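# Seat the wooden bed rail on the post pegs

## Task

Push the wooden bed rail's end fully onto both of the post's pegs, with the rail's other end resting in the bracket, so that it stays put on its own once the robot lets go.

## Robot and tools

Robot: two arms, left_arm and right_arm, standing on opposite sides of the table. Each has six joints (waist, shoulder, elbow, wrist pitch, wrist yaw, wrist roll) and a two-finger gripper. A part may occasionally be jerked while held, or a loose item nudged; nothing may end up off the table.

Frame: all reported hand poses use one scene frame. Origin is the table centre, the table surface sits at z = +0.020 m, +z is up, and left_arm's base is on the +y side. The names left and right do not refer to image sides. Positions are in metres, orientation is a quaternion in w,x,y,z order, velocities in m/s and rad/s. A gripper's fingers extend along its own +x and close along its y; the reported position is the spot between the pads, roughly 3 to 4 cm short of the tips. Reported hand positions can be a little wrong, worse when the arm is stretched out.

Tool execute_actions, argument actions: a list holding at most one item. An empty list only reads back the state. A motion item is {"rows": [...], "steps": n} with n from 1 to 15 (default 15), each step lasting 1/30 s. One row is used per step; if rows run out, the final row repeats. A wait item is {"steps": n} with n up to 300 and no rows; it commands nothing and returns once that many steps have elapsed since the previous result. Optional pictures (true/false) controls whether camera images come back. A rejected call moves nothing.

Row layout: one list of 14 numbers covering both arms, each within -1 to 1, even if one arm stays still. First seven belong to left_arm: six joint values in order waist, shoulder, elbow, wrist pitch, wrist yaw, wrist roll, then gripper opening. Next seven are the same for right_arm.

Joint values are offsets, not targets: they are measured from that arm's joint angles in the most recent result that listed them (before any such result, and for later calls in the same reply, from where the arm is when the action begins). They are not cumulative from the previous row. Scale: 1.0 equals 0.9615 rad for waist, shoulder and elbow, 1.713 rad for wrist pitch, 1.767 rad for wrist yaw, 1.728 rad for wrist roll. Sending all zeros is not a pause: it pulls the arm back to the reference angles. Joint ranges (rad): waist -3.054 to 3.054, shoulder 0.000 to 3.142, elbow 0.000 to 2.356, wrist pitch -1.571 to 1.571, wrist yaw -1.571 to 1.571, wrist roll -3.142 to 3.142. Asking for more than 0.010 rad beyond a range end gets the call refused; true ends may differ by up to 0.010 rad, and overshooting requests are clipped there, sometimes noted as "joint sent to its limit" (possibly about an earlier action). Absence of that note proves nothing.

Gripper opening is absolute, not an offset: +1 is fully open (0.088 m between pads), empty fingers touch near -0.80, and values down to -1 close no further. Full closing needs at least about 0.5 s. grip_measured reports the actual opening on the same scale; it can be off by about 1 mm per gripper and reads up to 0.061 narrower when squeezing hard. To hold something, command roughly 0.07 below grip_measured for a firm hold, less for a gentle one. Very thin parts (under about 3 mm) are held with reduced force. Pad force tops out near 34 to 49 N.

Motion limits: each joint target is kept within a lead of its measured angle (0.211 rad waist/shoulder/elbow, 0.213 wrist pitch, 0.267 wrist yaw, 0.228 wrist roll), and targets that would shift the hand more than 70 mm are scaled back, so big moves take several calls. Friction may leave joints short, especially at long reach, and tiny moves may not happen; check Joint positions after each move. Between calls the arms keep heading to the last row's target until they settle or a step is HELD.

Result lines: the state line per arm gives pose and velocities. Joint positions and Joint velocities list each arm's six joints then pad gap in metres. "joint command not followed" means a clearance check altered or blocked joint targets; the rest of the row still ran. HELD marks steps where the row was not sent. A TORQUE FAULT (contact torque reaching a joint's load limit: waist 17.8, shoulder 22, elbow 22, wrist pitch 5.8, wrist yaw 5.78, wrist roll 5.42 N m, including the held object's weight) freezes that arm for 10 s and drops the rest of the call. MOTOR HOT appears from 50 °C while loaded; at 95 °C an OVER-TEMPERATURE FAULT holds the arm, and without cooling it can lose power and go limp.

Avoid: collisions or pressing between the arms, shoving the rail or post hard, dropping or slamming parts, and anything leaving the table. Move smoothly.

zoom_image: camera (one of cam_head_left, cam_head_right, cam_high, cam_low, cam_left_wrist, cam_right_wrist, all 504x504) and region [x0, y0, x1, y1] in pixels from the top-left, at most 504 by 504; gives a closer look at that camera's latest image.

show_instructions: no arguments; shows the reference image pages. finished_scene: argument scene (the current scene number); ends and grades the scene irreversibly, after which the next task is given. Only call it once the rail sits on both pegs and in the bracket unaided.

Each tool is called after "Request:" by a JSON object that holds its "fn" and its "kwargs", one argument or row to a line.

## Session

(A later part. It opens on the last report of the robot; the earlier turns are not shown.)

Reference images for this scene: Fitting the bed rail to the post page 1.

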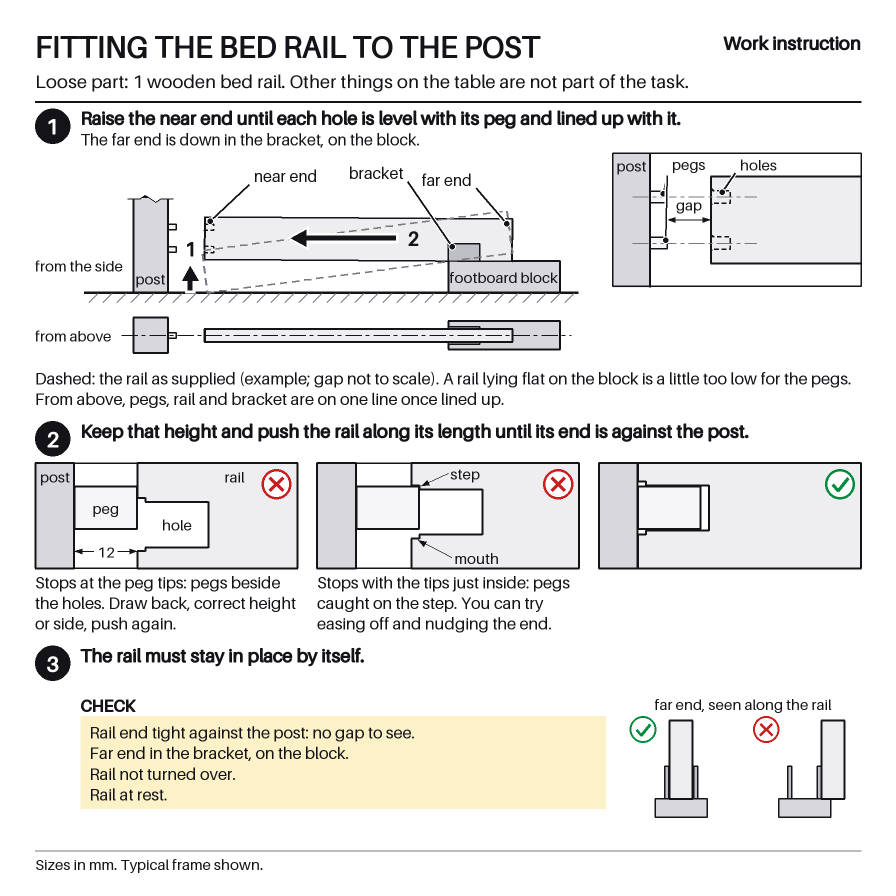

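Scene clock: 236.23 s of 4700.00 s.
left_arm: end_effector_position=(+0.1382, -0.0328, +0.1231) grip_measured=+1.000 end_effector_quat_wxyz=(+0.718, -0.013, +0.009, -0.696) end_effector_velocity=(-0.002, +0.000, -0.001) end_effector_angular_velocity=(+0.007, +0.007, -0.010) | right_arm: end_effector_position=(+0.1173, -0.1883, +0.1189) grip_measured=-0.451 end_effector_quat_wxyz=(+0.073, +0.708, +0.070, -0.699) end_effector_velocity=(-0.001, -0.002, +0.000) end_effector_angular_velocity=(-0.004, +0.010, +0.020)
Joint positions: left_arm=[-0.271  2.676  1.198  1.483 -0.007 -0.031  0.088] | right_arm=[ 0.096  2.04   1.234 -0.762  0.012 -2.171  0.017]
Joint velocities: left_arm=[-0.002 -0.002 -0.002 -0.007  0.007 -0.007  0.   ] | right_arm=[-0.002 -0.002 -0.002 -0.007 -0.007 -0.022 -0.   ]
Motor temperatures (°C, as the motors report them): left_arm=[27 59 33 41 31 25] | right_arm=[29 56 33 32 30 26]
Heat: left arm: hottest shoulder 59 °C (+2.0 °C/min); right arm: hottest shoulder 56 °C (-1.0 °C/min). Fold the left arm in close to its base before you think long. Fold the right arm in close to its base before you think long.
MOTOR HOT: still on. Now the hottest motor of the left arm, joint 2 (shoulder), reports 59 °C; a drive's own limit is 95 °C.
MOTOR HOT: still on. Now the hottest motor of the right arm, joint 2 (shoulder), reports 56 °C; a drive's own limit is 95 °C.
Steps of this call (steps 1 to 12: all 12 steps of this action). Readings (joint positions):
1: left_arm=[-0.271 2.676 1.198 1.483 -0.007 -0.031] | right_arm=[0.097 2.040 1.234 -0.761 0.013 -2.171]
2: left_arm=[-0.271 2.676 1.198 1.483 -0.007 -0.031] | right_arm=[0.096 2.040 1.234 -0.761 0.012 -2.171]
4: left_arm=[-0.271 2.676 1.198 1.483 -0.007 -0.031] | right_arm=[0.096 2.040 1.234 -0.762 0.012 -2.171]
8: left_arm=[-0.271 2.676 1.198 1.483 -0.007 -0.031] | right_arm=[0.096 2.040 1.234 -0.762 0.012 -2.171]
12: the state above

Request:
{"fn": "execute_actions", "kwargs": {
  "actions": []
}}

Scene clock: 246.30 s of 4700.00 s.
left_arm: end_effector_position=(+0.1382, -0.0328, +0.1231) grip_measured=+1.000 end_effector_quat_wxyz=(+0.718, -0.013, +0.009, -0.696) end_effector_velocity=(-0.002, +0.001, +0.000) end_effector_angular_velocity=(+0.007, +0.007, -0.010) | right_arm: end_effector_position=(+0.1173, -0.1883, +0.1189) grip_measured=-0.451 end_effector_quat_wxyz=(+0.073, +0.708, +0.070, -0.699) end_effector_velocity=(+0.003, -0.003, +0.000) end_effector_angular_velocity=(-0.010, -0.004, +0.015)
Joint positions: left_arm=[-0.271  2.676  1.198  1.483 -0.007 -0.031  0.088] | right_arm=[ 0.096  2.04   1.234 -0.762  0.012 -2.171  0.017]
Joint velocities: left_arm=[-0.002 -0.007 -0.007 -0.007  0.007 -0.007  0.   ] | right_arm=[-0.007 -0.002 -0.002 -0.007  0.007 -0.022 -0.   ]
Motor temperatures (°C, as the motors report them): left_arm=[27 59 33 41 31 25] | right_arm=[29 56 33 31 31 26]
Heat: left arm: hottest shoulder 59 °C (+2.1 °C/min); right arm: hottest shoulder 56 °C (-2.1 °C/min). Fold the left arm in close to its base before you think long. Fold the right arm in close to its base before you think long.
MOTOR HOT: still on. Now the hottest motor of the left arm, joint 2 (shoulder), reports 59 °C; a drive's own limit is 95 °C.
MOTOR HOT: still on. Now the hottest motor of the right arm, joint 2 (shoulder), reports 56 °C; a drive's own limit is 95 °C.
Steps of this call (steps 1 to 15: the robot went on to your last target; steps 16 to 90: nothing new was sent; then 7.07 s passed at rest). Readings (joint positions):
1: left_arm=[-0.271 2.676 1.198 1.483 -0.007 -0.031] | right_arm=[0.096 2.040 1.234 -0.762 0.012 -2.171]
2: left_arm=[-0.271 2.676 1.198 1.483 -0.007 -0.031] | right_arm=[0.096 2.040 1.234 -0.762 0.012 -2.171]
4: left_arm=[-0.271 2.676 1.198 1.483 -0.007 -0.031] | right_arm=[0.096 2.040 1.234 -0.762 0.012 -2.171]
8: left_arm=[-0.271 2.676 1.198 1.483 -0.007 -0.031] | right_arm=[0.096 2.040 1.234 -0.762 0.012 -2.171]
90: the state above
All arms were judged still, so your last target was given up. Only a new action makes them travel on or press farther. Fingers that are still opening or closing keep moving.

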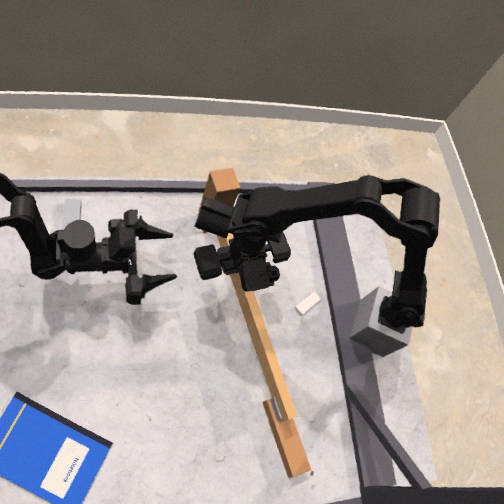

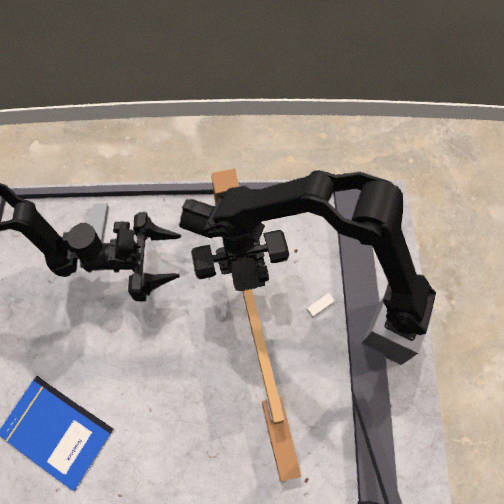

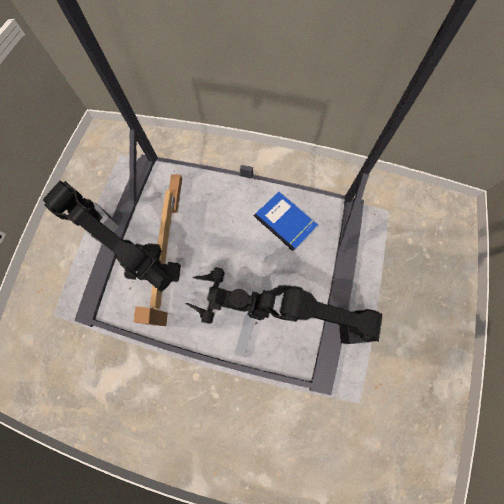

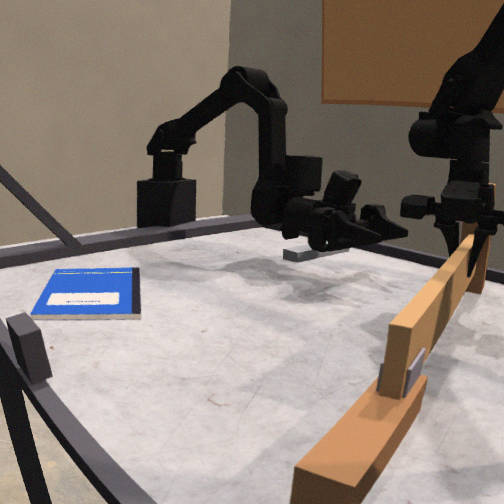

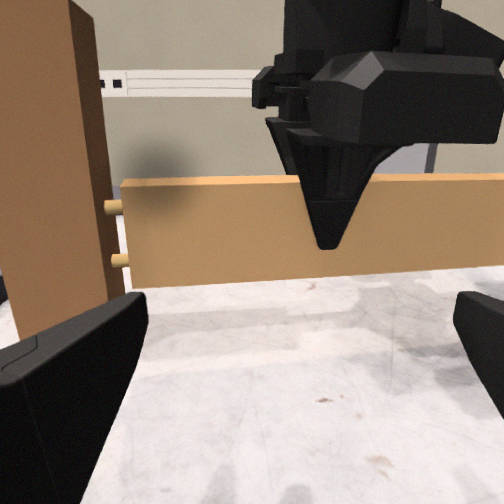

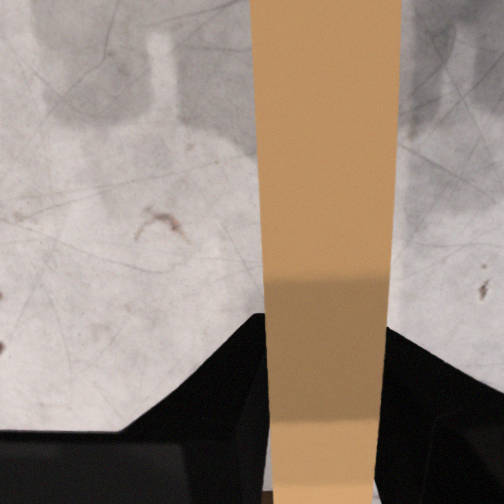

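Request:
{"fn": "execute_actions", "kwargs": {
  "actions": [
    {"rows":[[0,0,0,0,0,0,1,-0.01,0,0,0,0.004,0,-0.6],[0,0,0,0,0,0,1,-0.02,0.002,0,0,0.008,0,-0.6],[0,0,0,0,0,0,1,-0.03,0.004,0,0,0.01,0,-0.6],[0,0,0,0,0,0,1,-0.03,0.006,0,0,0.01,0,-0.6],[0,0,0,0,0,0,1,-0.03,0.008,0,0,0.01,0,-0.6],[0,0,0,0,0,0,1,-0.03,0.009,0,0,0.01,0,-0.6],[0,0,0,0,0,0,1,-0.03,0.010,0,0,0.01,0,-0.6],[0,0,0,0,0,0,1,-0.03,0.011,0,0,0.01,0,-0.6],[0,0,0,0,0,0,1,-0.03,0.012,0,0,0.01,0,-0.6],[0,0,0,0,0,0,1,-0.03,0.013,0,0,0.01,0,-0.6]],"steps":15}
  ],
  "pictures": false
}}

Scene clock: 251.93 s of 4700.00 s.
left_arm: end_effector_position=(+0.1382, -0.0328, +0.1231) grip_measured=+1.000 end_effector_quat_wxyz=(+0.718, -0.013, +0.009, -0.696) end_effector_velocity=(-0.000, +0.000, -0.004) end_effector_angular_velocity=(+0.022, +0.008, +0.005) | right_arm: end_effector_position=(+0.1172, -0.1885, +0.1185) grip_measured=-0.451 end_effector_quat_wxyz=(+0.072, +0.706, +0.070, -0.701) end_effector_velocity=(-0.002, -0.002, +0.000) end_effector_angular_velocity=(+0.002, +0.023, +0.000)
Joint positions: left_arm=[-0.271  2.676  1.198  1.483 -0.007 -0.031  0.088] | right_arm=[ 0.094  2.041  1.234 -0.762  0.008 -2.171  0.017]
Joint velocities: left_arm=[-0.002 -0.002 -0.002 -0.022 -0.007 -0.007  0.   ] | right_arm=[-0.007 -0.002 -0.002 -0.007 -0.022 -0.007 -0.   ]
Motor temperatures (°C, as the motors report them): left_arm=[27 59 33 41 31 25] | right_arm=[29 56 33 31 31 26]
Heat: left arm: hottest shoulder 59 °C (+2.0 °C/min); right arm: hottest shoulder 56 °C (-1.0 °C/min). Fold the left arm in close to its base before you think long. Fold the right arm in close to its base before you think long.
MOTOR HOT: still on. Now the hottest motor of the left arm, joint 2 (shoulder), reports 59 °C; a drive's own limit is 95 °C.
MOTOR HOT: still on. Now the hottest motor of the right arm, joint 2 (shoulder), reports 56 °C; a drive's own limit is 95 °C.
Steps of this call (steps 1 to 90: nothing new was sent; then 2.13 s passed at rest; steps 91 to 105: all 15 steps of this action). Readings (joint positions):
91: left_arm=[-0.271 2.676 1.198 1.483 -0.007 -0.031] | right_arm=[0.097 2.040 1.234 -0.762 0.013 -2.171]
92: left_arm=[-0.271 2.676 1.198 1.483 -0.007 -0.031] | right_arm=[0.097 2.040 1.234 -0.762 0.013 -2.171]
94: left_arm=[-0.271 2.676 1.198 1.483 -0.007 -0.031] | right_arm=[0.096 2.040 1.234 -0.762 0.012 -2.171]
98: left_arm=[-0.271 2.676 1.198 1.483 -0.007 -0.031] | right_arm=[0.094 2.040 1.234 -0.762 0.009 -2.171]
105: the state above

Request:
{"fn": "execute_actions", "kwargs": {
  "actions": [
    {"rows":[[0,0,0,0,0,0,1,-0.03,0,0,0.001,0.012,0,-0.6],[0,0,0,0,0,0,1,-0.03,0,0,0.002,0.012,0,-0.6],[0,0,0,0,0,0,1,-0.03,0,0,0.003,0.012,0,-0.6],[0,0,0,0,0,0,1,-0.03,0,0,0.0035,0.012,0,-0.6],[0,0,0,0,0,0,1,-0.03,0,0,0.004,0.012,0,-0.6],[0,0,0,0,0,0,1,-0.03,0,0,0.0045,0.012,0,-0.6],[0,0,0,0,0,0,1,-0.03,0,0,0.005,0.012,0,-0.6],[0,0,0,0,0,0,1,-0.03,0,0,0.0055,0.012,0,-0.6],[0,0,0,0,0,0,1,-0.03,0,0,0.006,0.012,0,-0.6]],"steps":15}
  ],
  "pictures": false
}}

Scene clock: 257.37 s of 4700.00 s.
left_arm: end_effector_position=(+0.1382, -0.0328, +0.1231) grip_measured=+1.000 end_effector_quat_wxyz=(+0.718, -0.013, +0.009, -0.696) end_effector_velocity=(-0.000, +0.000, -0.001) end_effector_angular_velocity=(+0.007, +0.008, +0.005) | right_arm: end_effector_position=(+0.1172, -0.1884, +0.1185) grip_measured=-0.451 end_effector_quat_wxyz=(+0.072, +0.706, +0.070, -0.701) end_effector_velocity=(-0.002, -0.004, +0.002) end_effector_angular_velocity=(-0.013, +0.013, +0.005)
Joint positions: left_arm=[-0.271  2.676  1.198  1.483 -0.007 -0.031  0.088] | right_arm=[ 0.094  2.041  1.234 -0.762  0.007 -2.171  0.017]
Joint velocities: left_arm=[-0.002 -0.002 -0.002 -0.007 -0.007 -0.007  0.   ] | right_arm=[-0.002 -0.007 -0.002 -0.022 -0.007 -0.007 -0.   ]
Motor temperatures (°C, as the motors report them): left_arm=[27 59 33 41 31 25] | right_arm=[29 56 33 31 31 26]
Heat: left arm: hottest shoulder 59 °C (+2.0 °C/min); right arm: hottest shoulder 56 °C (-1.0 °C/min). Fold the left arm in close to its base before you think long. Fold the right arm in close to its base before you think long.
MOTOR HOT: still on. Now the hottest motor of the left arm, joint 2 (shoulder), reports 59 °C; a drive's own limit is 95 °C.
MOTOR HOT: still on. Now the hottest motor of the right arm, joint 2 (shoulder), reports 56 °C; a drive's own limit is 95 °C.
Steps of this call (steps 1 to 15: the robot went on to your last target; steps 16 to 90: nothing new was sent; then 1.93 s passed at rest; steps 91 to 105: all 15 steps of this action). Readings (joint positions):
91: left_arm=[-0.271 2.676 1.198 1.483 -0.007 -0.031] | right_arm=[0.094 2.041 1.234 -0.762 0.008 -2.171]
92: left_arm=[-0.271 2.676 1.198 1.483 -0.007 -0.031] | right_arm=[0.094 2.041 1.234 -0.762 0.008 -2.171]
94: left_arm=[-0.271 2.676 1.198 1.483 -0.007 -0.031] | right_arm=[0.094 2.041 1.234 -0.762 0.007 -2.171]
98: left_arm=[-0.271 2.676 1.198 1.483 -0.007 -0.031] | right_arm=[0.094 2.041 1.234 -0.762 0.007 -2.171]
105: the state above

Request:
{"fn": "execute_actions", "kwargs": {
  "actions": [
    {"rows":[[0,0,0,0,0,0,1,0.008,0,0,0,0.008,0,-0.6]],"steps":12}
  ],
  "pictures": false
}}

Request:
{"fn": "execute_actions", "kwargs": {
  "actions": [
    {"rows":[[0,0,0,0,0,0,1,-0.02,0,0,0.002,0.012,0,-0.6],[0,0,0,0,0,0,1,-0.045,0,0,0.002,0.022,0,-0.6]],"steps":12}
  ],
  "pictures": false
}}

Scene clock: 261.10 s of 4700.00 s.
left_arm: end_effector_position=(+0.1382, -0.0328, +0.1231) grip_measured=+1.000 end_effector_quat_wxyz=(+0.718, -0.013, +0.009, -0.696) end_effector_velocity=(-0.000, +0.000, -0.001) end_effector_angular_velocity=(+0.008, -0.007, +0.005) | right_arm: end_effector_position=(+0.1167, -0.1882, +0.1185) grip_measured=-0.451 end_effector_quat_wxyz=(+0.075, +0.708, +0.071, -0.698) end_effector_velocity=(-0.003, -0.005, -0.001) end_effector_angular_velocity=(-0.022, +0.017, -0.010)
Joint positions: left_arm=[-0.271  2.676  1.198  1.483 -0.007 -0.031  0.088] | right_arm=[ 0.099  2.041  1.234 -0.762  0.015 -2.171  0.017]
Joint velocities: left_arm=[-0.002 -0.002 -0.002 -0.007 -0.007  0.007  0.   ] | right_arm=[-0.002  0.002 -0.002 -0.022 -0.007  0.007 -0.   ]
Motor temperatures (°C, as the motors report them): left_arm=[27 59 33 41 31 25] | right_arm=[29 56 33 31 30 26]
Heat: left arm: hottest shoulder 59 °C (+1.0 °C/min); right arm: hottest shoulder 56 °C (-2.0 °C/min). Fold the left arm in close to its base before you think long. Fold the right arm in close to its base before you think long.
MOTOR HOT: still on. Now the hottest motor of the left arm, joint 2 (shoulder), reports 59 °C; a drive's own limit is 95 °C.
MOTOR HOT: still on. Now the hottest motor of the right arm, joint 2 (shoulder), reports 56 °C; a drive's own limit is 95 °C.
Steps of this call (steps 1 to 15: the robot went on to your last target; steps 16 to 90: nothing new was sent; then 0.33 s passed at rest; steps 91 to 102: all 12 steps of this action). Readings (joint positions):
91: left_arm=[-0.271 2.676 1.198 1.483 -0.007 -0.031] | right_arm=[0.095 2.041 1.234 -0.762 0.009 -2.171]
92: left_arm=[-0.271 2.676 1.198 1.483 -0.007 -0.031] | right_arm=[0.097 2.041 1.234 -0.762 0.013 -2.171]
94: left_arm=[-0.271 2.676 1.198 1.483 -0.007 -0.031] | right_arm=[0.099 2.041 1.234 -0.762 0.015 -2.171]
98: left_arm=[-0.271 2.676 1.198 1.483 -0.007 -0.031] | right_arm=[0.099 2.041 1.234 -0.762 0.015 -2.171]
102: the state above

Scene clock: 261.50 s of 4700.00 s.
left_arm: end_effector_position=(+0.1382, -0.0328, +0.1231) grip_measured=+1.000 end_effector_quat_wxyz=(+0.718, -0.013, +0.009, -0.696) end_effector_velocity=(-0.000, +0.000, -0.001) end_effector_angular_velocity=(+0.007, +0.008, +0.005) | right_arm: end_effector_position=(+0.1173, -0.1885, +0.1185) grip_measured=-0.451 end_effector_quat_wxyz=(+0.073, +0.707, +0.070, -0.700) end_effector_velocity=(-0.002, -0.003, -0.001) end_effector_angular_velocity=(-0.003, +0.025, +0.015)
Joint positions: left_arm=[-0.271  2.676  1.198  1.483 -0.007 -0.031  0.088] | right_arm=[ 0.095  2.041  1.234 -0.762  0.012 -2.171  0.017]
Joint velocities: left_arm=[-0.002 -0.002 -0.002 -0.007 -0.007 -0.007  0.   ] | right_arm=[-0.007 -0.002 -0.007 -0.007 -0.022 -0.022 -0.   ]
Motor temperatures (°C, as the motors report them): left_arm=[27 59 33 41 31 25] | right_arm=[29 56 33 31 30 26]
Heat: left arm: hottest shoulder 59 °C (+1.0 °C/min); right arm: hottest shoulder 56 °C (-2.0 °C/min). Fold the left arm in close to its base before you think long. Fold the right arm in close to its base before you think long.
MOTOR HOT: still on. Now the hottest motor of the left arm, joint 2 (shoulder), reports 59 °C; a drive's own limit is 95 °C.
MOTOR HOT: still on. Now the hottest motor of the right arm, joint 2 (shoulder), reports 56 °C; a drive's own limit is 95 °C.
Steps of this call (steps 1 to 12: all 12 steps of this action). Readings (joint positions):
1: left_arm=[-0.271 2.676 1.198 1.483 -0.007 -0.031] | right_arm=[0.098 2.041 1.234 -0.762 0.016 -2.171]
2: left_arm=[-0.271 2.676 1.198 1.483 -0.007 -0.031] | right_arm=[0.097 2.041 1.234 -0.762 0.014 -2.171]
4: left_arm=[-0.271 2.676 1.198 1.483 -0.007 -0.031] | right_arm=[0.095 2.041 1.234 -0.762 0.012 -2.171]
8: left_arm=[-0.271 2.676 1.198 1.483 -0.007 -0.031] | right_arm=[0.095 2.041 1.234 -0.762 0.012 -2.171]
12: the state above

Request:
{"fn": "execute_actions", "kwargs": {
  "actions": [
    {"rows":[[0,0,0,0,0,0,1,0.008,0,0,0,0.002,0,-0.6],[0,0,0,0,0,0,1,0.008,0,0,0,0.002,0,-0.6],[0,0,0,0,0,0,1,0.008,0,0,0,0.002,0,-0.6],[0,0,0,0,0,0,1,0.008,0,0,0,0.002,0,-0.6],[0,0,0,0,0,0,1,0.008,0,0,0.0042,0.002,0,-0.6]],"steps":15}
  ],
  "pictures": false
}}

Request:
{"fn": "execute_actions", "kwargs": {
  "actions": [
    {"rows":[[0,0,0,0,0,0,1,-0.02,0,0,0.002,0.012,0,-0.6],[0,0,0,0,0,0,1,-0.045,0,0,0.002,0.022,0,-0.6]],"steps":12}
  ],
  "pictures": false
}}

Scene clock: 267.37 s of 4700.00 s.
left_arm: end_effector_position=(+0.1382, -0.0328, +0.1231) grip_measured=+1.000 end_effector_quat_wxyz=(+0.718, -0.013, +0.009, -0.696) end_effector_velocity=(+0.002, -0.001, -0.003) end_effector_angular_velocity=(+0.017, -0.007, +0.020) | right_arm: end_effector_position=(+0.1165, -0.1882, +0.1186) grip_measured=-0.451 end_effector_quat_wxyz=(+0.076, +0.709, +0.071, -0.698) end_effector_velocity=(-0.003, -0.001, +0.000) end_effector_angular_velocity=(+0.002, +0.023, +0.005)
Joint positions: left_arm=[-0.271  2.676  1.198  1.483 -0.007 -0.031  0.088] | right_arm=[ 0.1    2.041  1.234 -0.762  0.017 -2.171  0.017]
Joint velocities: left_arm=[-0.002 -0.002  0.002 -0.022 -0.022  0.007  0.   ] | right_arm=[-0.002 -0.002 -0.002 -0.007 -0.022 -0.007 -0.   ]
Motor temperatures (°C, as the motors report them): left_arm=[27 60 33 41 30 25] | right_arm=[29 56 33 31 31 26]
Heat: left arm: hottest shoulder 60 °C (+2.0 °C/min); right arm: hottest shoulder 56 °C (-1.0 °C/min). Fold the left arm in close to its base before you think long. Fold the right arm in close to its base before you think long.
MOTOR HOT: still on. Now the hottest motor of the left arm, joint 2 (shoulder), reports 60 °C; a drive's own limit is 95 °C.
MOTOR HOT: still on. Now the hottest motor of the right arm, joint 2 (shoulder), reports 56 °C; a drive's own limit is 95 °C.
Steps of this call (steps 1 to 15: the robot went on to your last target; steps 16 to 90: nothing new was sent; then 2.37 s passed at rest; steps 91 to 105: all 15 steps of this action). Readings (joint positions):
91: left_arm=[-0.271 2.676 1.198 1.483 -0.007 -0.031] | right_arm=[0.097 2.041 1.234 -0.762 0.013 -2.171]
92: left_arm=[-0.271 2.676 1.198 1.483 -0.007 -0.031] | right_arm=[0.099 2.041 1.234 -0.762 0.017 -2.171]
94: left_arm=[-0.271 2.676 1.198 1.483 -0.007 -0.031] | right_arm=[0.099 2.041 1.234 -0.762 0.017 -2.171]
98: left_arm=[-0.271 2.676 1.198 1.483 -0.007 -0.031] | right_arm=[0.100 2.041 1.234 -0.762 0.017 -2.171]
105: the state above

Scene clock: 267.77 s of 4700.00 s.
left_arm: end_effector_position=(+0.1382, -0.0328, +0.1231) grip_measured=+1.000 end_effector_quat_wxyz=(+0.718, -0.013, +0.009, -0.696) end_effector_velocity=(-0.000, +0.001, +0.000) end_effector_angular_velocity=(+0.007, +0.008, +0.005) | right_arm: end_effector_position=(+0.1173, -0.1885, +0.1185) grip_measured=-0.451 end_effector_quat_wxyz=(+0.073, +0.707, +0.070, -0.700) end_effector_velocity=(+0.000, +0.002, +0.002) end_effector_angular_velocity=(+0.014, +0.002, +0.005)
Joint positions: left_arm=[-0.271  2.676  1.198  1.483 -0.007 -0.031  0.088] | right_arm=[ 0.095  2.041  1.234 -0.762  0.012 -2.171  0.017]
Joint velocities: left_arm=[-0.002 -0.007 -0.007 -0.007 -0.007 -0.007  0.   ] | right_arm=[-0.002 -0.007 -0.002  0.007 -0.007 -0.007  0.   ]
Motor temperatures (°C, as the motors report them): left_arm=[27 60 33 41 30 25] | right_arm=[29 56 33 31 31 26]
Heat: left arm: hottest shoulder 60 °C (+2.0 °C/min); right arm: hottest shoulder 56 °C (-1.0 °C/min). Fold the left arm in close to its base before you think long. Fold the right arm in close to its base before you think long.
MOTOR HOT: still on. Now the hottest motor of the left arm, joint 2 (shoulder), reports 60 °C; a drive's own limit is 95 °C.
MOTOR HOT: still on. Now the hottest motor of the right arm, joint 2 (shoulder), reports 56 °C; a drive's own limit is 95 °C.
Steps of this call (steps 1 to 12: all 12 steps of this action). Readings (joint positions):
1: left_arm=[-0.271 2.676 1.198 1.483 -0.007 -0.031] | right_arm=[0.099 2.041 1.234 -0.762 0.016 -2.171]
2: left_arm=[-0.271 2.676 1.198 1.483 -0.007 -0.031] | right_arm=[0.097 2.041 1.234 -0.762 0.014 -2.171]
4: left_arm=[-0.271 2.676 1.198 1.483 -0.007 -0.031] | right_arm=[0.095 2.041 1.234 -0.762 0.011 -2.171]
8: left_arm=[-0.271 2.676 1.198 1.483 -0.007 -0.031] | right_arm=[0.095 2.041 1.234 -0.762 0.011 -2.171]
12: the state above

Pitch didn't move; use a bigger command.

Request:
{"fn": "execute_actions", "kwargs": {
  "actions": [
    {"rows":[[0,0,0,0,0,0,1,0.008,0,0,0,0.002,0,-0.6],[0,0,0,0,0,0,1,0.008,0,0,0,0.002,0,-0.6],[0,0,0,0,0,0,1,0.008,0,0,0,0.002,0,-0.6],[0,0,0,0,0,0,1,0.008,0,0,0,0.002,0,-0.6],[0,0,0,0,0,0,1,0.008,0,0,0.0065,0.002,0,-0.6]],"steps":15}
  ],
  "pictures": false
}}

Request:
{"fn": "execute_actions", "kwargs": {
  "actions": [
    {"rows":[[0,0,0,0,0,0,1,-0.02,0,0,0.002,0.012,0,-0.6],[0,0,0,0,0,0,1,-0.045,0,0,0.002,0.022,0,-0.6]],"steps":12}
  ],
  "pictures": false
}}

Scene clock: 272.00 s of 4700.00 s.
left_arm: end_effector_position=(+0.1382, -0.0328, +0.1231) grip_measured=+1.000 end_effector_quat_wxyz=(+0.718, -0.013, +0.009, -0.696) end_effector_velocity=(-0.002, +0.001, -0.004) end_effector_angular_velocity=(+0.012, +0.008, -0.010) | right_arm: end_effector_position=(+0.1167, -0.1880, +0.1186) grip_measured=-0.451 end_effector_quat_wxyz=(+0.075, +0.709, +0.071, -0.698) end_effector_velocity=(-0.002, -0.004, -0.001) end_effector_angular_velocity=(-0.008, +0.011, -0.010)
Joint positions: left_arm=[-0.271  2.676  1.198  1.483 -0.007 -0.031  0.088] | right_arm=[ 0.1    2.041  1.234 -0.762  0.017 -2.171  0.017]
Joint velocities: left_arm=[-0.002  0.002 -0.002 -0.007  0.007 -0.007  0.   ] | right_arm=[-0.002 -0.002 -0.007 -0.007 -0.007  0.007  0.   ]
Motor temperatures (°C, as the motors report them): left_arm=[27 60 33 41 30 25] | right_arm=[30 56 33 31 31 26]
Heat: left arm: hottest shoulder 60 °C (+2.0 °C/min); right arm: hottest shoulder 56 °C (-1.0 °C/min). Fold the left arm in close to its base before you think long. Fold the right arm in close to its base before you think long.
MOTOR HOT: still on. Now the hottest motor of the left arm, joint 2 (shoulder), reports 60 °C; a drive's own limit is 95 °C.
MOTOR HOT: still on. Now the hottest motor of the right arm, joint 2 (shoulder), reports 56 °C; a drive's own limit is 95 °C.
Steps of this call (steps 1 to 15: the robot went on to your last target; steps 16 to 90: nothing new was sent; then 0.73 s passed at rest; steps 91 to 105: all 15 steps of this action). Readings (joint positions):
91: left_arm=[-0.271 2.676 1.198 1.483 -0.007 -0.031] | right_arm=[0.098 2.041 1.234 -0.762 0.014 -2.171]
92: left_arm=[-0.271 2.676 1.198 1.483 -0.007 -0.031] | right_arm=[0.099 2.041 1.234 -0.762 0.017 -2.171]
94: left_arm=[-0.271 2.676 1.198 1.483 -0.007 -0.031] | right_arm=[0.100 2.041 1.234 -0.762 0.018 -2.171]
98: left_arm=[-0.271 2.676 1.198 1.483 -0.007 -0.031] | right_arm=[0.100 2.041 1.234 -0.762 0.018 -2.171]
105: the state above

Scene clock: 272.40 s of 4700.00 s.
left_arm: end_effector_position=(+0.1382, -0.0328, +0.1231) grip_measured=+1.000 end_effector_quat_wxyz=(+0.718, -0.013, +0.009, -0.696) end_effector_velocity=(-0.000, -0.001, -0.003) end_effector_angular_velocity=(+0.017, +0.008, +0.005) | right_arm: end_effector_position=(+0.1173, -0.1884, +0.1185) grip_measured=-0.451 end_effector_quat_wxyz=(+0.073, +0.707, +0.070, -0.700) end_effector_velocity=(-0.002, +0.001, +0.003) end_effector_angular_velocity=(+0.005, +0.006, -0.020)
Joint positions: left_arm=[-0.271  2.676  1.198  1.483 -0.007 -0.031  0.088] | right_arm=[ 0.095  2.041  1.234 -0.762  0.012 -2.171  0.017]
Joint velocities: left_arm=[-0.002 -0.002  0.002 -0.022 -0.007 -0.007  0.   ] | right_arm=[ 0.002 -0.007  0.002 -0.007 -0.007  0.022  0.   ]
Motor temperatures (°C, as the motors report them): left_arm=[27 60 33 41 30 25] | right_arm=[30 56 33 31 31 26]
Heat: left arm: hottest shoulder 60 °C (+2.0 °C/min); right arm: hottest shoulder 56 °C (-1.0 °C/min). Fold the left arm in close to its base before you think long. Fold the right arm in close to its base before you think long.
MOTOR HOT: still on. Now the hottest motor of the left arm, joint 2 (shoulder), reports 60 °C; a drive's own limit is 95 °C.
MOTOR HOT: still on. Now the hottest motor of the right arm, joint 2 (shoulder), reports 56 °C; a drive's own limit is 95 °C.
Steps of this call (steps 1 to 12: all 12 steps of this action). Readings (joint positions):
1: left_arm=[-0.271 2.676 1.198 1.483 -0.007 -0.031] | right_arm=[0.099 2.041 1.234 -0.762 0.017 -2.171]
2: left_arm=[-0.271 2.676 1.198 1.483 -0.007 -0.031] | right_arm=[0.097 2.041 1.234 -0.762 0.015 -2.171]
4: left_arm=[-0.271 2.676 1.198 1.483 -0.007 -0.031] | right_arm=[0.095 2.041 1.234 -0.762 0.012 -2.171]
8: left_arm=[-0.271 2.676 1.198 1.483 -0.007 -0.031] | right_arm=[0.095 2.041 1.234 -0.762 0.012 -2.171]
12: the state above

Request:
{"fn": "execute_actions", "kwargs": {
  "actions": [
    {"rows":[[0,0,0,0,0,0,1,0.008,0,0,0,0.002,0,-0.6],[0,0,0,0,0,0,1,0.008,0,0,0,0.002,0,-0.6],[0,0,0,0,0,0,1,0.008,0,0,0,0.002,0,-0.6],[0,0,0,0,0,0,1,0.008,0,0,0,0.002,0,-0.6],[0,0,0,0,0,0,1,0.008,0,0,-0.0055,0.002,0,-0.6]],"steps":15}
  ],
  "pictures": false
}}

Request:
{"fn": "execute_actions", "kwargs": {
  "actions": [
    {"rows":[[0,0,0,0,0,0,1,-0.02,0,0,0,0.012,0,-0.6],[0,0,0,0,0,0,1,-0.045,0,0,0,0.022,0,-0.6]],"steps":12}
  ],
  "pictures": false
}}

Scene clock: 279.20 s of 4700.00 s.
left_arm: end_effector_position=(+0.1382, -0.0328, +0.1231) grip_measured=+1.000 end_effector_quat_wxyz=(+0.718, -0.013, +0.009, -0.696) end_effector_velocity=(-0.002, -0.000, -0.002) end_effector_angular_velocity=(+0.007, +0.007, -0.010) | right_arm: end_effector_position=(+0.1165, -0.1887, +0.1186) grip_measured=-0.451 end_effector_quat_wxyz=(+0.076, +0.709, +0.070, -0.698) end_effector_velocity=(-0.003, -0.003, +0.001) end_effector_angular_velocity=(-0.013, +0.013, +0.010)
Joint positions: left_arm=[-0.271  2.676  1.198  1.483 -0.007 -0.031  0.088] | right_arm=[ 0.1    2.041  1.234 -0.765  0.018 -2.171  0.017]
Joint velocities: left_arm=[-0.002  0.002  0.002 -0.007  0.007 -0.007  0.   ] | right_arm=[ 0.002 -0.002  0.002 -0.022 -0.007 -0.007  0.   ]
Motor temperatures (°C, as the motors report them): left_arm=[27 60 33 42 30 25] | right_arm=[30 56 33 31 31 26]
Heat: left arm: hottest shoulder 60 °C (+2.0 °C/min); right arm: hottest shoulder 56 °C (-1.0 °C/min). Fold the left arm in close to its base before you think long. Fold the right arm in close to its base before you think long.
MOTOR HOT: still on. Now the hottest motor of the left arm, joint 2 (shoulder), reports 60 °C; a drive's own limit is 95 °C.
MOTOR HOT: still on. Now the hottest motor of the right arm, joint 2 (shoulder), reports 56 °C; a drive's own limit is 95 °C.
Steps of this call (steps 1 to 15: the robot went on to your last target; steps 16 to 90: nothing new was sent; then 3.30 s passed at rest; steps 91 to 105: all 15 steps of this action). Readings (joint positions):
91: left_arm=[-0.271 2.676 1.198 1.483 -0.007 -0.031] | right_arm=[0.098 2.041 1.234 -0.762 0.014 -2.171]
92: left_arm=[-0.271 2.676 1.198 1.483 -0.007 -0.031] | right_arm=[0.099 2.041 1.234 -0.762 0.017 -2.171]
94: left_arm=[-0.271 2.676 1.198 1.483 -0.007 -0.031] | right_arm=[0.100 2.041 1.234 -0.762 0.018 -2.171]
98: left_arm=[-0.271 2.676 1.198 1.483 -0.007 -0.031] | right_arm=[0.100 2.041 1.234 -0.764 0.018 -2.171]
105: the state above

Scene clock: 279.60 s of 4700.00 s.
left_arm: end_effector_position=(+0.1382, -0.0328, +0.1231) grip_measured=+1.000 end_effector_quat_wxyz=(+0.718, -0.013, +0.009, -0.696) end_effector_velocity=(-0.000, +0.000, +0.002) end_effector_angular_velocity=(-0.008, +0.007, +0.005) | right_arm: end_effector_position=(+0.1172, -0.1889, +0.1185) grip_measured=-0.451 end_effector_quat_wxyz=(+0.074, +0.707, +0.069, -0.700) end_effector_velocity=(-0.002, -0.003, +0.001) end_effector_angular_velocity=(-0.013, +0.013, +0.005)
Joint positions: left_arm=[-0.271  2.676  1.198  1.483 -0.007 -0.031  0.088] | right_arm=[ 0.095  2.041  1.234 -0.764  0.012 -2.171  0.017]
Joint velocities: left_arm=[-0.002 -0.002 -0.002  0.007 -0.007 -0.007  0.   ] | right_arm=[-0.002 -0.002  0.002 -0.022 -0.007 -0.007 -0.   ]
Motor temperatures (°C, as the motors report them): left_arm=[27 60 33 42 30 25] | right_arm=[30 56 33 31 31 26]
Heat: left arm: hottest shoulder 60 °C (+2.0 °C/min); right arm: hottest shoulder 56 °C (-1.0 °C/min). Fold the left arm in close to its base before you think long. Fold the right arm in close to its base before you think long.
MOTOR HOT: still on. Now the hottest motor of the left arm, joint 2 (shoulder), reports 60 °C; a drive's own limit is 95 °C.
MOTOR HOT: still on. Now the hottest motor of the right arm, joint 2 (shoulder), reports 56 °C; a drive's own limit is 95 °C.
Steps of this call (steps 1 to 12: all 12 steps of this action). Readings (joint positions):
1: left_arm=[-0.271 2.676 1.198 1.483 -0.007 -0.031] | right_arm=[0.099 2.041 1.234 -0.765 0.017 -2.171]
2: left_arm=[-0.271 2.676 1.198 1.483 -0.007 -0.031] | right_arm=[0.097 2.041 1.234 -0.765 0.015 -2.171]
4: left_arm=[-0.271 2.676 1.198 1.483 -0.007 -0.031] | right_arm=[0.095 2.041 1.234 -0.765 0.012 -2.171]
8: left_arm=[-0.271 2.676 1.198 1.483 -0.007 -0.031] | right_arm=[0.095 2.041 1.234 -0.764 0.012 -2.171]
12: the state above

Request:
{"fn": "execute_actions", "kwargs": {
  "actions": [
    {"rows":[[0,0,0,0,0,0,1,0.008,0,0,0,0.002,0,-0.6],[0,0,0,0,0,0,1,0.008,0,0,0,0.002,0,-0.6],[0,0,0,0,0,0,1,0.008,0,0,0,0.002,0,-0.6],[0,0,0,0,0,0,1,0.008,0,0,0,0.002,0,-0.6],[0,0,0,0,0,0,1,0.008,0,0,-0.005,0.002,0,-0.6]],"steps":15}
  ],
  "pictures": false
}}

Request:
{"fn": "execute_actions", "kwargs": {
  "actions": [
    {"rows":[[0,0,0,0,0,0,1,-0.02,0,0,0,0.012,0,-0.6],[0,0,0,0,0,0,1,-0.045,0,0,0,0.022,0,-0.6]],"steps":12}
  ],
  "pictures": false
}}

Scene clock: 284.43 s of 4700.00 s.
left_arm: end_effector_position=(+0.1382, -0.0328, +0.1231) grip_measured=+1.000 end_effector_quat_wxyz=(+0.718, -0.013, +0.009, -0.696) end_effector_velocity=(+0.002, +0.000, -0.001) end_effector_angular_velocity=(+0.007, +0.008, +0.020) | right_arm: end_effector_position=(+0.1165, -0.1887, +0.1186) grip_measured=-0.451 end_effector_quat_wxyz=(+0.076, +0.709, +0.070, -0.698) end_effector_velocity=(-0.003, -0.006, -0.001) end_effector_angular_velocity=(-0.022, +0.017, +0.005)
Joint positions: left_arm=[-0.271  2.676  1.198  1.483 -0.007 -0.031  0.088] | right_arm=[ 0.1    2.041  1.234 -0.765  0.018 -2.171  0.017]
Joint velocities: left_arm=[-0.002 -0.002 -0.002 -0.007 -0.022 -0.007  0.   ] | right_arm=[-0.002 -0.002 -0.007 -0.022 -0.007 -0.007 -0.   ]
Motor temperatures (°C, as the motors report them): left_arm=[27 60 33 42 30 25] | right_arm=[30 56 33 31 31 26]
Heat: left arm: hottest shoulder 60 °C (+2.0 °C/min); right arm: hottest shoulder 56 °C (-1.0 °C/min). Fold the left arm in close to its base before you think long. Fold the right arm in close to its base before you think long.
MOTOR HOT: still on. Now the hottest motor of the left arm, joint 2 (shoulder), reports 60 °C; a drive's own limit is 95 °C.
MOTOR HOT: still on. Now the hottest motor of the right arm, joint 2 (shoulder), reports 56 °C; a drive's own limit is 95 °C.
Steps of this call (steps 1 to 15: the robot went on to your last target; steps 16 to 90: nothing new was sent; then 1.33 s passed at rest; steps 91 to 105: all 15 steps of this action). Readings (joint positions):
91: left_arm=[-0.271 2.676 1.198 1.483 -0.007 -0.031] | right_arm=[0.097 2.041 1.234 -0.764 0.014 -2.171]
92: left_arm=[-0.271 2.676 1.198 1.483 -0.007 -0.031] | right_arm=[0.099 2.041 1.234 -0.764 0.017 -2.171]
94: left_arm=[-0.271 2.676 1.198 1.483 -0.007 -0.031] | right_arm=[0.100 2.041 1.234 -0.764 0.018 -2.171]
98: left_arm=[-0.271 2.676 1.198 1.483 -0.007 -0.031] | right_arm=[0.100 2.041 1.234 -0.765 0.018 -2.171]
105: the state above

Scene clock: 284.83 s of 4700.00 s.
left_arm: end_effector_position=(+0.1382, -0.0328, +0.1231) grip_measured=+1.000 end_effector_quat_wxyz=(+0.718, -0.013, +0.009, -0.696) end_effector_velocity=(+0.005, +0.000, -0.001) end_effector_angular_velocity=(+0.008, -0.007, +0.024) | right_arm: end_effector_position=(+0.1172, -0.1889, +0.1185) grip_measured=-0.451 end_effector_quat_wxyz=(+0.074, +0.707, +0.069, -0.700) end_effector_velocity=(+0.000, -0.003, -0.001) end_effector_angular_velocity=(-0.008, +0.011, -0.015)
Joint positions: left_arm=[-0.271  2.676  1.198  1.483 -0.007 -0.031  0.088] | right_arm=[ 0.095  2.041  1.234 -0.764  0.012 -2.171  0.017]
Joint velocities: left_arm=[ 0.002 -0.002 -0.002 -0.007 -0.022  0.007  0.   ] | right_arm=[-0.007  0.002 -0.002 -0.007 -0.007  0.007  0.   ]
Motor temperatures (°C, as the motors report them): left_arm=[27 60 33 42 30 25] | right_arm=[30 56 33 31 31 26]
Heat: left arm: hottest shoulder 60 °C (+2.0 °C/min); right arm: hottest shoulder 56 °C (-1.0 °C/min). Fold the left arm in close to its base before you think long. Fold the right arm in close to its base before you think long.
MOTOR HOT: still on. Now the hottest motor of the left arm, joint 2 (shoulder), reports 60 °C; a drive's own limit is 95 °C.
MOTOR HOT: still on. Now the hottest motor of the right arm, joint 2 (shoulder), reports 56 °C; a drive's own limit is 95 °C.
Steps of this call (steps 1 to 12: all 12 steps of this action). Readings (joint positions):
1: left_arm=[-0.271 2.676 1.198 1.483 -0.007 -0.031] | right_arm=[0.099 2.041 1.234 -0.765 0.017 -2.171]
2: left_arm=[-0.271 2.676 1.198 1.483 -0.007 -0.031] | right_arm=[0.097 2.041 1.234 -0.765 0.015 -2.171]
4: left_arm=[-0.271 2.676 1.198 1.483 -0.007 -0.031] | right_arm=[0.095 2.041 1.234 -0.765 0.012 -2.171]
8: left_arm=[-0.271 2.676 1.198 1.483 -0.007 -0.031] | right_arm=[0.095 2.041 1.234 -0.764 0.012 -2.171]
12: the state above

Request:
{"fn": "execute_actions", "kwargs": {
  "actions": [
    {"rows":[[0,0,0,0,0,0,1,0.008,0,0,0,0.002,0,-0.6],[0,0,0,0,0,0,1,0.008,0,0,0,0.002,0,-0.6],[0,0,0,0,0,0,1,0.008,0,0,0,0.002,0,-0.6],[0,0,0,0,0,0,1,0.008,0,0,0,0.002,0,-0.6],[0,0,0,0,0,0,1,0.008,0,0,-0.012,0.002,0,-0.6]],"steps":15}
  ],
  "pictures": false
}}

Request:
{"fn": "execute_actions", "kwargs": {
  "actions": [
    {"rows":[[0,0,0,0,0,0,1,0,0,0,0.016,0,0,-0.6]],"steps":15}
  ],
  "pictures": false
}}

Scene clock: 292.30 s of 4700.00 s.
left_arm: end_effector_position=(+0.1382, -0.0328, +0.1231) grip_measured=+1.000 end_effector_quat_wxyz=(+0.718, -0.013, +0.009, -0.696) end_effector_velocity=(-0.002, -0.000, +0.001) end_effector_angular_velocity=(-0.008, +0.007, -0.010) | right_arm: end_effector_position=(+0.1159, -0.1896, +0.1186) grip_measured=-0.451 end_effector_quat_wxyz=(+0.078, +0.707, +0.069, -0.699) end_effector_velocity=(-0.003, -0.005, -0.001) end_effector_angular_velocity=(-0.022, +0.017, +0.005)
Joint positions: left_arm=[-0.271  2.676  1.198  1.483 -0.007 -0.031  0.088] | right_arm=[ 0.1    2.041  1.234 -0.77   0.016 -2.171  0.017]
Joint velocities: left_arm=[-0.002  0.002  0.002  0.007  0.007 -0.007  0.   ] | right_arm=[-0.002  0.002 -0.002 -0.022 -0.007 -0.007  0.   ]
Motor temperatures (°C, as the motors report them): left_arm=[27 60 33 42 30 25] | right_arm=[30 56 33 31 31 26]
Heat: left arm: hottest shoulder 60 °C (+1.0 °C/min); right arm: hottest shoulder 56 °C (+0.0 °C/min). Fold the left arm in close to its base before you think long. Fold the right arm in close to its base before you think long.
MOTOR HOT: still on. Now the hottest motor of the left arm, joint 2 (shoulder), reports 60 °C; a drive's own limit is 95 °C.
MOTOR HOT: still on. Now the hottest motor of the right arm, joint 2 (shoulder), reports 56 °C; a drive's own limit is 95 °C.
Steps of this call (steps 1 to 15: the robot went on to your last target; steps 16 to 90: nothing new was sent; then 3.97 s passed at rest; steps 91 to 105: all 15 steps of this action). Readings (joint positions):
91: left_arm=[-0.271 2.676 1.198 1.483 -0.007 -0.031] | right_arm=[0.097 2.041 1.234 -0.764 0.014 -2.171]
92: left_arm=[-0.271 2.676 1.198 1.483 -0.007 -0.031] | right_arm=[0.099 2.041 1.234 -0.764 0.017 -2.171]
94: left_arm=[-0.271 2.676 1.198 1.483 -0.007 -0.031] | right_arm=[0.099 2.041 1.234 -0.764 0.018 -2.171]
98: left_arm=[-0.271 2.676 1.198 1.483 -0.007 -0.031] | right_arm=[0.099 2.041 1.234 -0.767 0.017 -2.171]
105: the state above

Scene clock: 292.80 s of 4700.00 s.
left_arm: end_effector_position=(+0.1382, -0.0328, +0.1231) grip_measured=+1.000 end_effector_quat_wxyz=(+0.718, -0.013, +0.009, -0.696) end_effector_velocity=(-0.000, +0.000, -0.001) end_effector_angular_velocity=(+0.007, +0.008, +0.005) | right_arm: end_effector_position=(+0.1166, -0.1876, +0.1186) grip_measured=-0.451 end_effector_quat_wxyz=(+0.075, +0.709, +0.072, -0.698) end_effector_velocity=(-0.000, -0.000, +0.001) end_effector_angular_velocity=(+0.000, +0.008, +0.020)
Joint positions: left_arm=[-0.271  2.676  1.198  1.483 -0.007 -0.031  0.088] | right_arm=[ 0.1    2.041  1.234 -0.76   0.016 -2.171  0.017]
Joint velocities: left_arm=[-0.002 -0.002 -0.002 -0.007 -0.007 -0.007  0.   ] | right_arm=[-0.002 -0.002  0.002 -0.007 -0.007 -0.022 -0.   ]
Motor temperatures (°C, as the motors report them): left_arm=[27 60 33 42 30 25] | right_arm=[30 56 33 31 31 26]
Heat: left arm: hottest shoulder 60 °C (+1.0 °C/min); right arm: hottest shoulder 56 °C (+0.0 °C/min). Fold the left arm in close to its base before you think long. Fold the right arm in close to its base before you think long.
MOTOR HOT: still on. Now the hottest motor of the left arm, joint 2 (shoulder), reports 60 °C; a drive's own limit is 95 °C.
MOTOR HOT: still on. Now the hottest motor of the right arm, joint 2 (shoulder), reports 56 °C; a drive's own limit is 95 °C.
Steps of this call (steps 1 to 15: all 15 steps of this action). Readings (joint positions):
1: left_arm=[-0.271 2.676 1.198 1.483 -0.007 -0.031] | right_arm=[0.100 2.041 1.234 -0.768 0.016 -2.171]
2: left_arm=[-0.271 2.676 1.198 1.483 -0.007 -0.031] | right_arm=[0.100 2.041 1.234 -0.765 0.016 -2.171]
4: left_arm=[-0.271 2.676 1.198 1.483 -0.007 -0.031] | right_arm=[0.100 2.041 1.234 -0.761 0.016 -2.171]
8: left_arm=[-0.271 2.676 1.198 1.483 -0.007 -0.031] | right_arm=[0.100 2.041 1.234 -0.760 0.016 -2.171]
15: the state above

Request:
{"fn": "execute_actions", "kwargs": {
  "actions": [
    {"rows":[[0,0,0,0,0,0,1,0,0,0,-0.0055,0,0,-0.6]],"steps":10}
  ],
  "pictures": false
}}

Request:
{"fn": "execute_actions", "kwargs": {
  "actions": [
    {"rows":[[0,0,0,0,0,0,1,0,0.02,0,0,0,0,-0.6]],"steps":15}
  ],
  "pictures": false
}}

Request:
{"fn": "execute_actions", "kwargs": {
  "actions": [
    {"rows":[[0,0,0,0,0,0,1,0,-0.045,0,0,0,0,-0.6]],"steps":15}
  ],
  "pictures": false
}}

Scene clock: 300.53 s of 4700.00 s.
left_arm: end_effector_position=(+0.1382, -0.0328, +0.1231) grip_measured=+1.000 end_effector_quat_wxyz=(+0.718, -0.013, +0.009, -0.696) end_effector_velocity=(+0.002, +0.000, +0.002) end_effector_angular_velocity=(-0.008, +0.007, +0.020) | right_arm: end_effector_position=(+0.1162, -0.1885, +0.1185) grip_measured=-0.451 end_effector_quat_wxyz=(+0.076, +0.708, +0.070, -0.698) end_effector_velocity=(-0.003, -0.005, -0.001) end_effector_angular_velocity=(-0.022, +0.017, -0.010)
Joint positions: left_arm=[-0.271  2.676  1.198  1.483 -0.007 -0.031  0.088] | right_arm=[ 0.1    2.041  1.234 -0.764  0.016 -2.171  0.017]
Joint velocities: left_arm=[-0.002 -0.002 -0.002  0.007 -0.022 -0.007  0.   ] | right_arm=[-0.002  0.002 -0.002 -0.022 -0.007  0.007 -0.   ]
Motor temperatures (°C, as the motors report them): left_arm=[27 60 33 42 30 25] | right_arm=[29 56 33 32 30 26]
Heat: left arm: hottest shoulder 60 °C (+1.0 °C/min); right arm: hottest shoulder 56 °C (+0.0 °C/min). Fold the left arm in close to its base before you think long. Fold the right arm in close to its base before you think long.
MOTOR HOT: still on. Now the hottest motor of the left arm, joint 2 (shoulder), reports 60 °C; a drive's own limit is 95 °C.
MOTOR HOT: still on. Now the hottest motor of the right arm, joint 2 (shoulder), reports 56 °C; a drive's own limit is 95 °C.
Steps of this call (steps 1 to 15: the robot went on to your last target; steps 16 to 90: nothing new was sent; then 4.40 s passed at rest; steps 91 to 100: all 10 steps of this action). Readings (joint positions):
91: left_arm=[-0.271 2.676 1.198 1.483 -0.007 -0.031] | right_arm=[0.100 2.041 1.234 -0.760 0.016 -2.171]
92: left_arm=[-0.271 2.676 1.198 1.483 -0.007 -0.031] | right_arm=[0.100 2.041 1.234 -0.761 0.016 -2.171]
94: left_arm=[-0.271 2.676 1.198 1.483 -0.007 -0.031] | right_arm=[0.100 2.041 1.234 -0.762 0.016 -2.171]
98: left_arm=[-0.271 2.676 1.198 1.483 -0.007 -0.031] | right_arm=[0.100 2.041 1.234 -0.764 0.016 -2.171]
100: the state above

Scene clock: 301.03 s of 4700.00 s.
left_arm: end_effector_position=(+0.1382, -0.0328, +0.1231) grip_measured=+1.000 end_effector_quat_wxyz=(+0.718, -0.013, +0.009, -0.696) end_effector_velocity=(-0.000, +0.000, -0.001) end_effector_angular_velocity=(+0.007, +0.008, +0.005) | right_arm: end_effector_position=(+0.1163, -0.1889, +0.1175) grip_measured=-0.451 end_effector_quat_wxyz=(+0.077, +0.708, +0.069, -0.699) end_effector_velocity=(+0.000, +0.001, +0.000) end_effector_angular_velocity=(+0.010, +0.004, -0.010)
Joint positions: left_arm=[-0.271  2.676  1.198  1.483 -0.007 -0.031  0.088] | right_arm=[ 0.099  2.044  1.234 -0.764  0.016 -2.171  0.017]
Joint velocities: left_arm=[-0.002 -0.002 -0.002 -0.007 -0.007 -0.007  0.   ] | right_arm=[-0.002 -0.002 -0.002  0.007 -0.007  0.007  0.   ]
Motor temperatures (°C, as the motors report them): left_arm=[27 60 33 42 30 25] | right_arm=[29 56 33 32 30 26]
Heat: left arm: hottest shoulder 60 °C (+1.0 °C/min); right arm: hottest shoulder 56 °C (+0.0 °C/min). Fold the left arm in close to its base before you think long. Fold the right arm in close to its base before you think long.
MOTOR HOT: still on. Now the hottest motor of the left arm, joint 2 (shoulder), reports 60 °C; a drive's own limit is 95 °C.
MOTOR HOT: still on. Now the hottest motor of the right arm, joint 2 (shoulder), reports 56 °C; a drive's own limit is 95 °C.
Steps of this call (steps 1 to 15: all 15 steps of this action). Readings (joint positions):
1: left_arm=[-0.271 2.676 1.198 1.483 -0.007 -0.031] | right_arm=[0.100 2.042 1.234 -0.764 0.016 -2.171]
2: left_arm=[-0.271 2.676 1.198 1.483 -0.007 -0.031] | right_arm=[0.100 2.043 1.234 -0.764 0.016 -2.171]
4: left_arm=[-0.271 2.676 1.198 1.483 -0.007 -0.031] | right_arm=[0.099 2.044 1.234 -0.764 0.016 -2.171]
8: left_arm=[-0.271 2.676 1.198 1.483 -0.007 -0.031] | right_arm=[0.099 2.044 1.234 -0.764 0.016 -2.171]
15: the state above

Scene clock: 301.53 s of 4700.00 s.
left_arm: end_effector_position=(+0.1382, -0.0328, +0.1231) grip_measured=+1.000 end_effector_quat_wxyz=(+0.718, -0.013, +0.009, -0.696) end_effector_velocity=(-0.000, +0.000, -0.001) end_effector_angular_velocity=(+0.007, +0.022, +0.005) | right_arm: end_effector_position=(+0.1166, -0.1880, +0.1203) grip_measured=-0.451 end_effector_quat_wxyz=(+0.074, +0.709, +0.072, -0.698) end_effector_velocity=(-0.001, -0.002, +0.000) end_effector_angular_velocity=(-0.004, +0.010, +0.005)
Joint positions: left_arm=[-0.271  2.676  1.198  1.483 -0.007 -0.031  0.088] | right_arm=[ 0.099  2.036  1.234 -0.764  0.016 -2.171  0.017]
Joint velocities: left_arm=[-0.002 -0.002 -0.002 -0.007 -0.007 -0.022  0.   ] | right_arm=[-0.002 -0.002 -0.002 -0.007 -0.007 -0.007 -0.   ]
Motor temperatures (°C, as the motors report them): left_arm=[27 60 33 42 30 25] | right_arm=[29 56 33 32 30 26]
Heat: left arm: hottest shoulder 60 °C (+1.0 °C/min); right arm: hottest shoulder 56 °C (+0.0 °C/min). Fold the left arm in close to its base before you think long. Fold the right arm in close to its base before you think long.
MOTOR HOT: still on. Now the hottest motor of the left arm, joint 2 (shoulder), reports 60 °C; a drive's own limit is 95 °C.
MOTOR HOT: still on. Now the hottest motor of the right arm, joint 2 (shoulder), reports 56 °C; a drive's own limit is 95 °C.
Steps of this call (steps 1 to 15: all 15 steps of this action). Readings (joint positions):
1: left_arm=[-0.271 2.676 1.198 1.483 -0.007 -0.031] | right_arm=[0.099 2.042 1.234 -0.764 0.016 -2.171]
2: left_arm=[-0.271 2.676 1.198 1.483 -0.007 -0.031] | right_arm=[0.099 2.040 1.234 -0.764 0.016 -2.171]
4: left_arm=[-0.271 2.676 1.198 1.483 -0.007 -0.031] | right_arm=[0.099 2.037 1.234 -0.764 0.016 -2.171]
8: left_arm=[-0.271 2.676 1.198 1.483 -0.007 -0.031] | right_arm=[0.099 2.036 1.234 -0.764 0.016 -2.171]
15: the state above

Request:
{"fn": "execute_actions", "kwargs": {
  "actions": [
    {"rows":[[0,0,0,0,0,0,1,0,0.0125,0,0,0,0,-0.6]],"steps":12}
  ],
  "pictures": false
}}

Request:
{"fn": "execute_actions", "kwargs": {
  "actions": [
    {"rows":[[0,0,0,0,0,0,1,-0.01,0,0,0.001,0.005,0,-0.6],[0,0,0,0,0,0,1,-0.018,0,0,0.001,0.012,0,-0.6],[0,0,0,0,0,0,1,-0.025,0,0,0.001,0.02,0,-0.6],[0,0,0,0,0,0,1,-0.028,0,0,0.001,0.026,0,-0.6]],"steps":15}
  ],
  "pictures": false
}}

Scene clock: 306.87 s of 4700.00 s.
left_arm: end_effector_position=(+0.1382, -0.0328, +0.1231) grip_measured=+1.000 end_effector_quat_wxyz=(+0.718, -0.013, +0.009, -0.696) end_effector_velocity=(+0.002, +0.001, -0.003) end_effector_angular_velocity=(+0.022, +0.008, +0.020) | right_arm: end_effector_position=(+0.1165, -0.1883, +0.1194) grip_measured=-0.451 end_effector_quat_wxyz=(+0.075, +0.709, +0.071, -0.698) end_effector_velocity=(-0.001, -0.001, -0.000) end_effector_angular_velocity=(-0.004, +0.010, +0.005)
Joint positions: left_arm=[-0.271  2.676  1.198  1.483 -0.007 -0.031  0.088] | right_arm=[ 0.099  2.038  1.234 -0.764  0.016 -2.171  0.017]
Joint velocities: left_arm=[-0.002 -0.007 -0.007 -0.022 -0.022 -0.007  0.   ] | right_arm=[-0.002  0.002  0.002 -0.007 -0.007 -0.007 -0.   ]
Motor temperatures (°C, as the motors report them): left_arm=[27 61 33 42 30 25] | right_arm=[29 58 33 32 30 26]
Heat: left arm: hottest shoulder 61 °C (+2.0 °C/min); right arm: hottest shoulder 58 °C (+2.0 °C/min). Fold the left arm in close to its base before you think long. Fold the right arm in close to its base before you think long.
MOTOR HOT: still on. Now the hottest motor of the left arm, joint 2 (shoulder), reports 61 °C; a drive's own limit is 95 °C.
MOTOR HOT: still on. Now the hottest motor of the right arm, joint 2 (shoulder), reports 58 °C; a drive's own limit is 95 °C.
Steps of this call (steps 1 to 15: the robot went on to your last target; steps 16 to 90: nothing new was sent; then 1.93 s passed at rest; steps 91 to 102: all 12 steps of this action). Readings (joint positions):
91: left_arm=[-0.271 2.676 1.198 1.483 -0.007 -0.031] | right_arm=[0.099 2.036 1.234 -0.764 0.016 -2.171]
92: left_arm=[-0.271 2.676 1.198 1.483 -0.007 -0.031] | right_arm=[0.099 2.036 1.234 -0.764 0.016 -2.171]
94: left_arm=[-0.271 2.676 1.198 1.483 -0.007 -0.031] | right_arm=[0.099 2.037 1.234 -0.764 0.016 -2.171]
98: left_arm=[-0.271 2.676 1.198 1.483 -0.007 -0.031] | right_arm=[0.099 2.038 1.234 -0.764 0.016 -2.171]
102: the state above

Scene clock: 307.37 s of 4700.00 s.
left_arm: end_effector_position=(+0.1382, -0.0328, +0.1231) grip_measured=+1.000 end_effector_quat_wxyz=(+0.718, -0.013, +0.009, -0.696) end_effector_velocity=(-0.000, +0.001, -0.002) end_effector_angular_velocity=(+0.012, -0.007, +0.005) | right_arm: end_effector_position=(+0.1170, -0.1885, +0.1194) grip_measured=-0.451 end_effector_quat_wxyz=(+0.075, +0.709, +0.071, -0.697) end_effector_velocity=(+0.001, -0.003, +0.000) end_effector_angular_velocity=(-0.010, -0.004, +0.020)
Joint positions: left_arm=[-0.271  2.676  1.198  1.483 -0.007 -0.031  0.088] | right_arm=[ 0.099  2.038  1.234 -0.764  0.018 -2.171  0.017]
Joint velocities: left_arm=[-0.002 -0.002 -0.007 -0.007 -0.007  0.007  0.   ] | right_arm=[-0.002 -0.002 -0.002 -0.007  0.007 -0.022  0.   ]
Motor temperatures (°C, as the motors report them): left_arm=[27 61 33 42 30 25] | right_arm=[29 58 33 32 30 26]
Heat: left arm: hottest shoulder 61 °C (+2.0 °C/min); right arm: hottest shoulder 58 °C (+2.0 °C/min). Fold the left arm in close to its base before you think long. Fold the right arm in close to its base before you think long.
MOTOR HOT: still on. Now the hottest motor of the left arm, joint 2 (shoulder), reports 61 °C; a drive's own limit is 95 °C.
MOTOR HOT: still on. Now the hottest motor of the right arm, joint 2 (shoulder), reports 58 °C; a drive's own limit is 95 °C.
Steps of this call (steps 1 to 15: all 15 steps of this action). Readings (joint positions):
1: left_arm=[-0.271 2.676 1.198 1.483 -0.007 -0.031] | right_arm=[0.099 2.038 1.234 -0.764 0.016 -2.171]
2: left_arm=[-0.271 2.676 1.198 1.483 -0.007 -0.031] | right_arm=[0.099 2.038 1.234 -0.764 0.016 -2.171]
4: left_arm=[-0.271 2.676 1.198 1.483 -0.007 -0.031] | right_arm=[0.098 2.038 1.234 -0.764 0.016 -2.171]
8: left_arm=[-0.271 2.676 1.198 1.483 -0.007 -0.031] | right_arm=[0.098 2.038 1.234 -0.764 0.017 -2.171]
15: the state above


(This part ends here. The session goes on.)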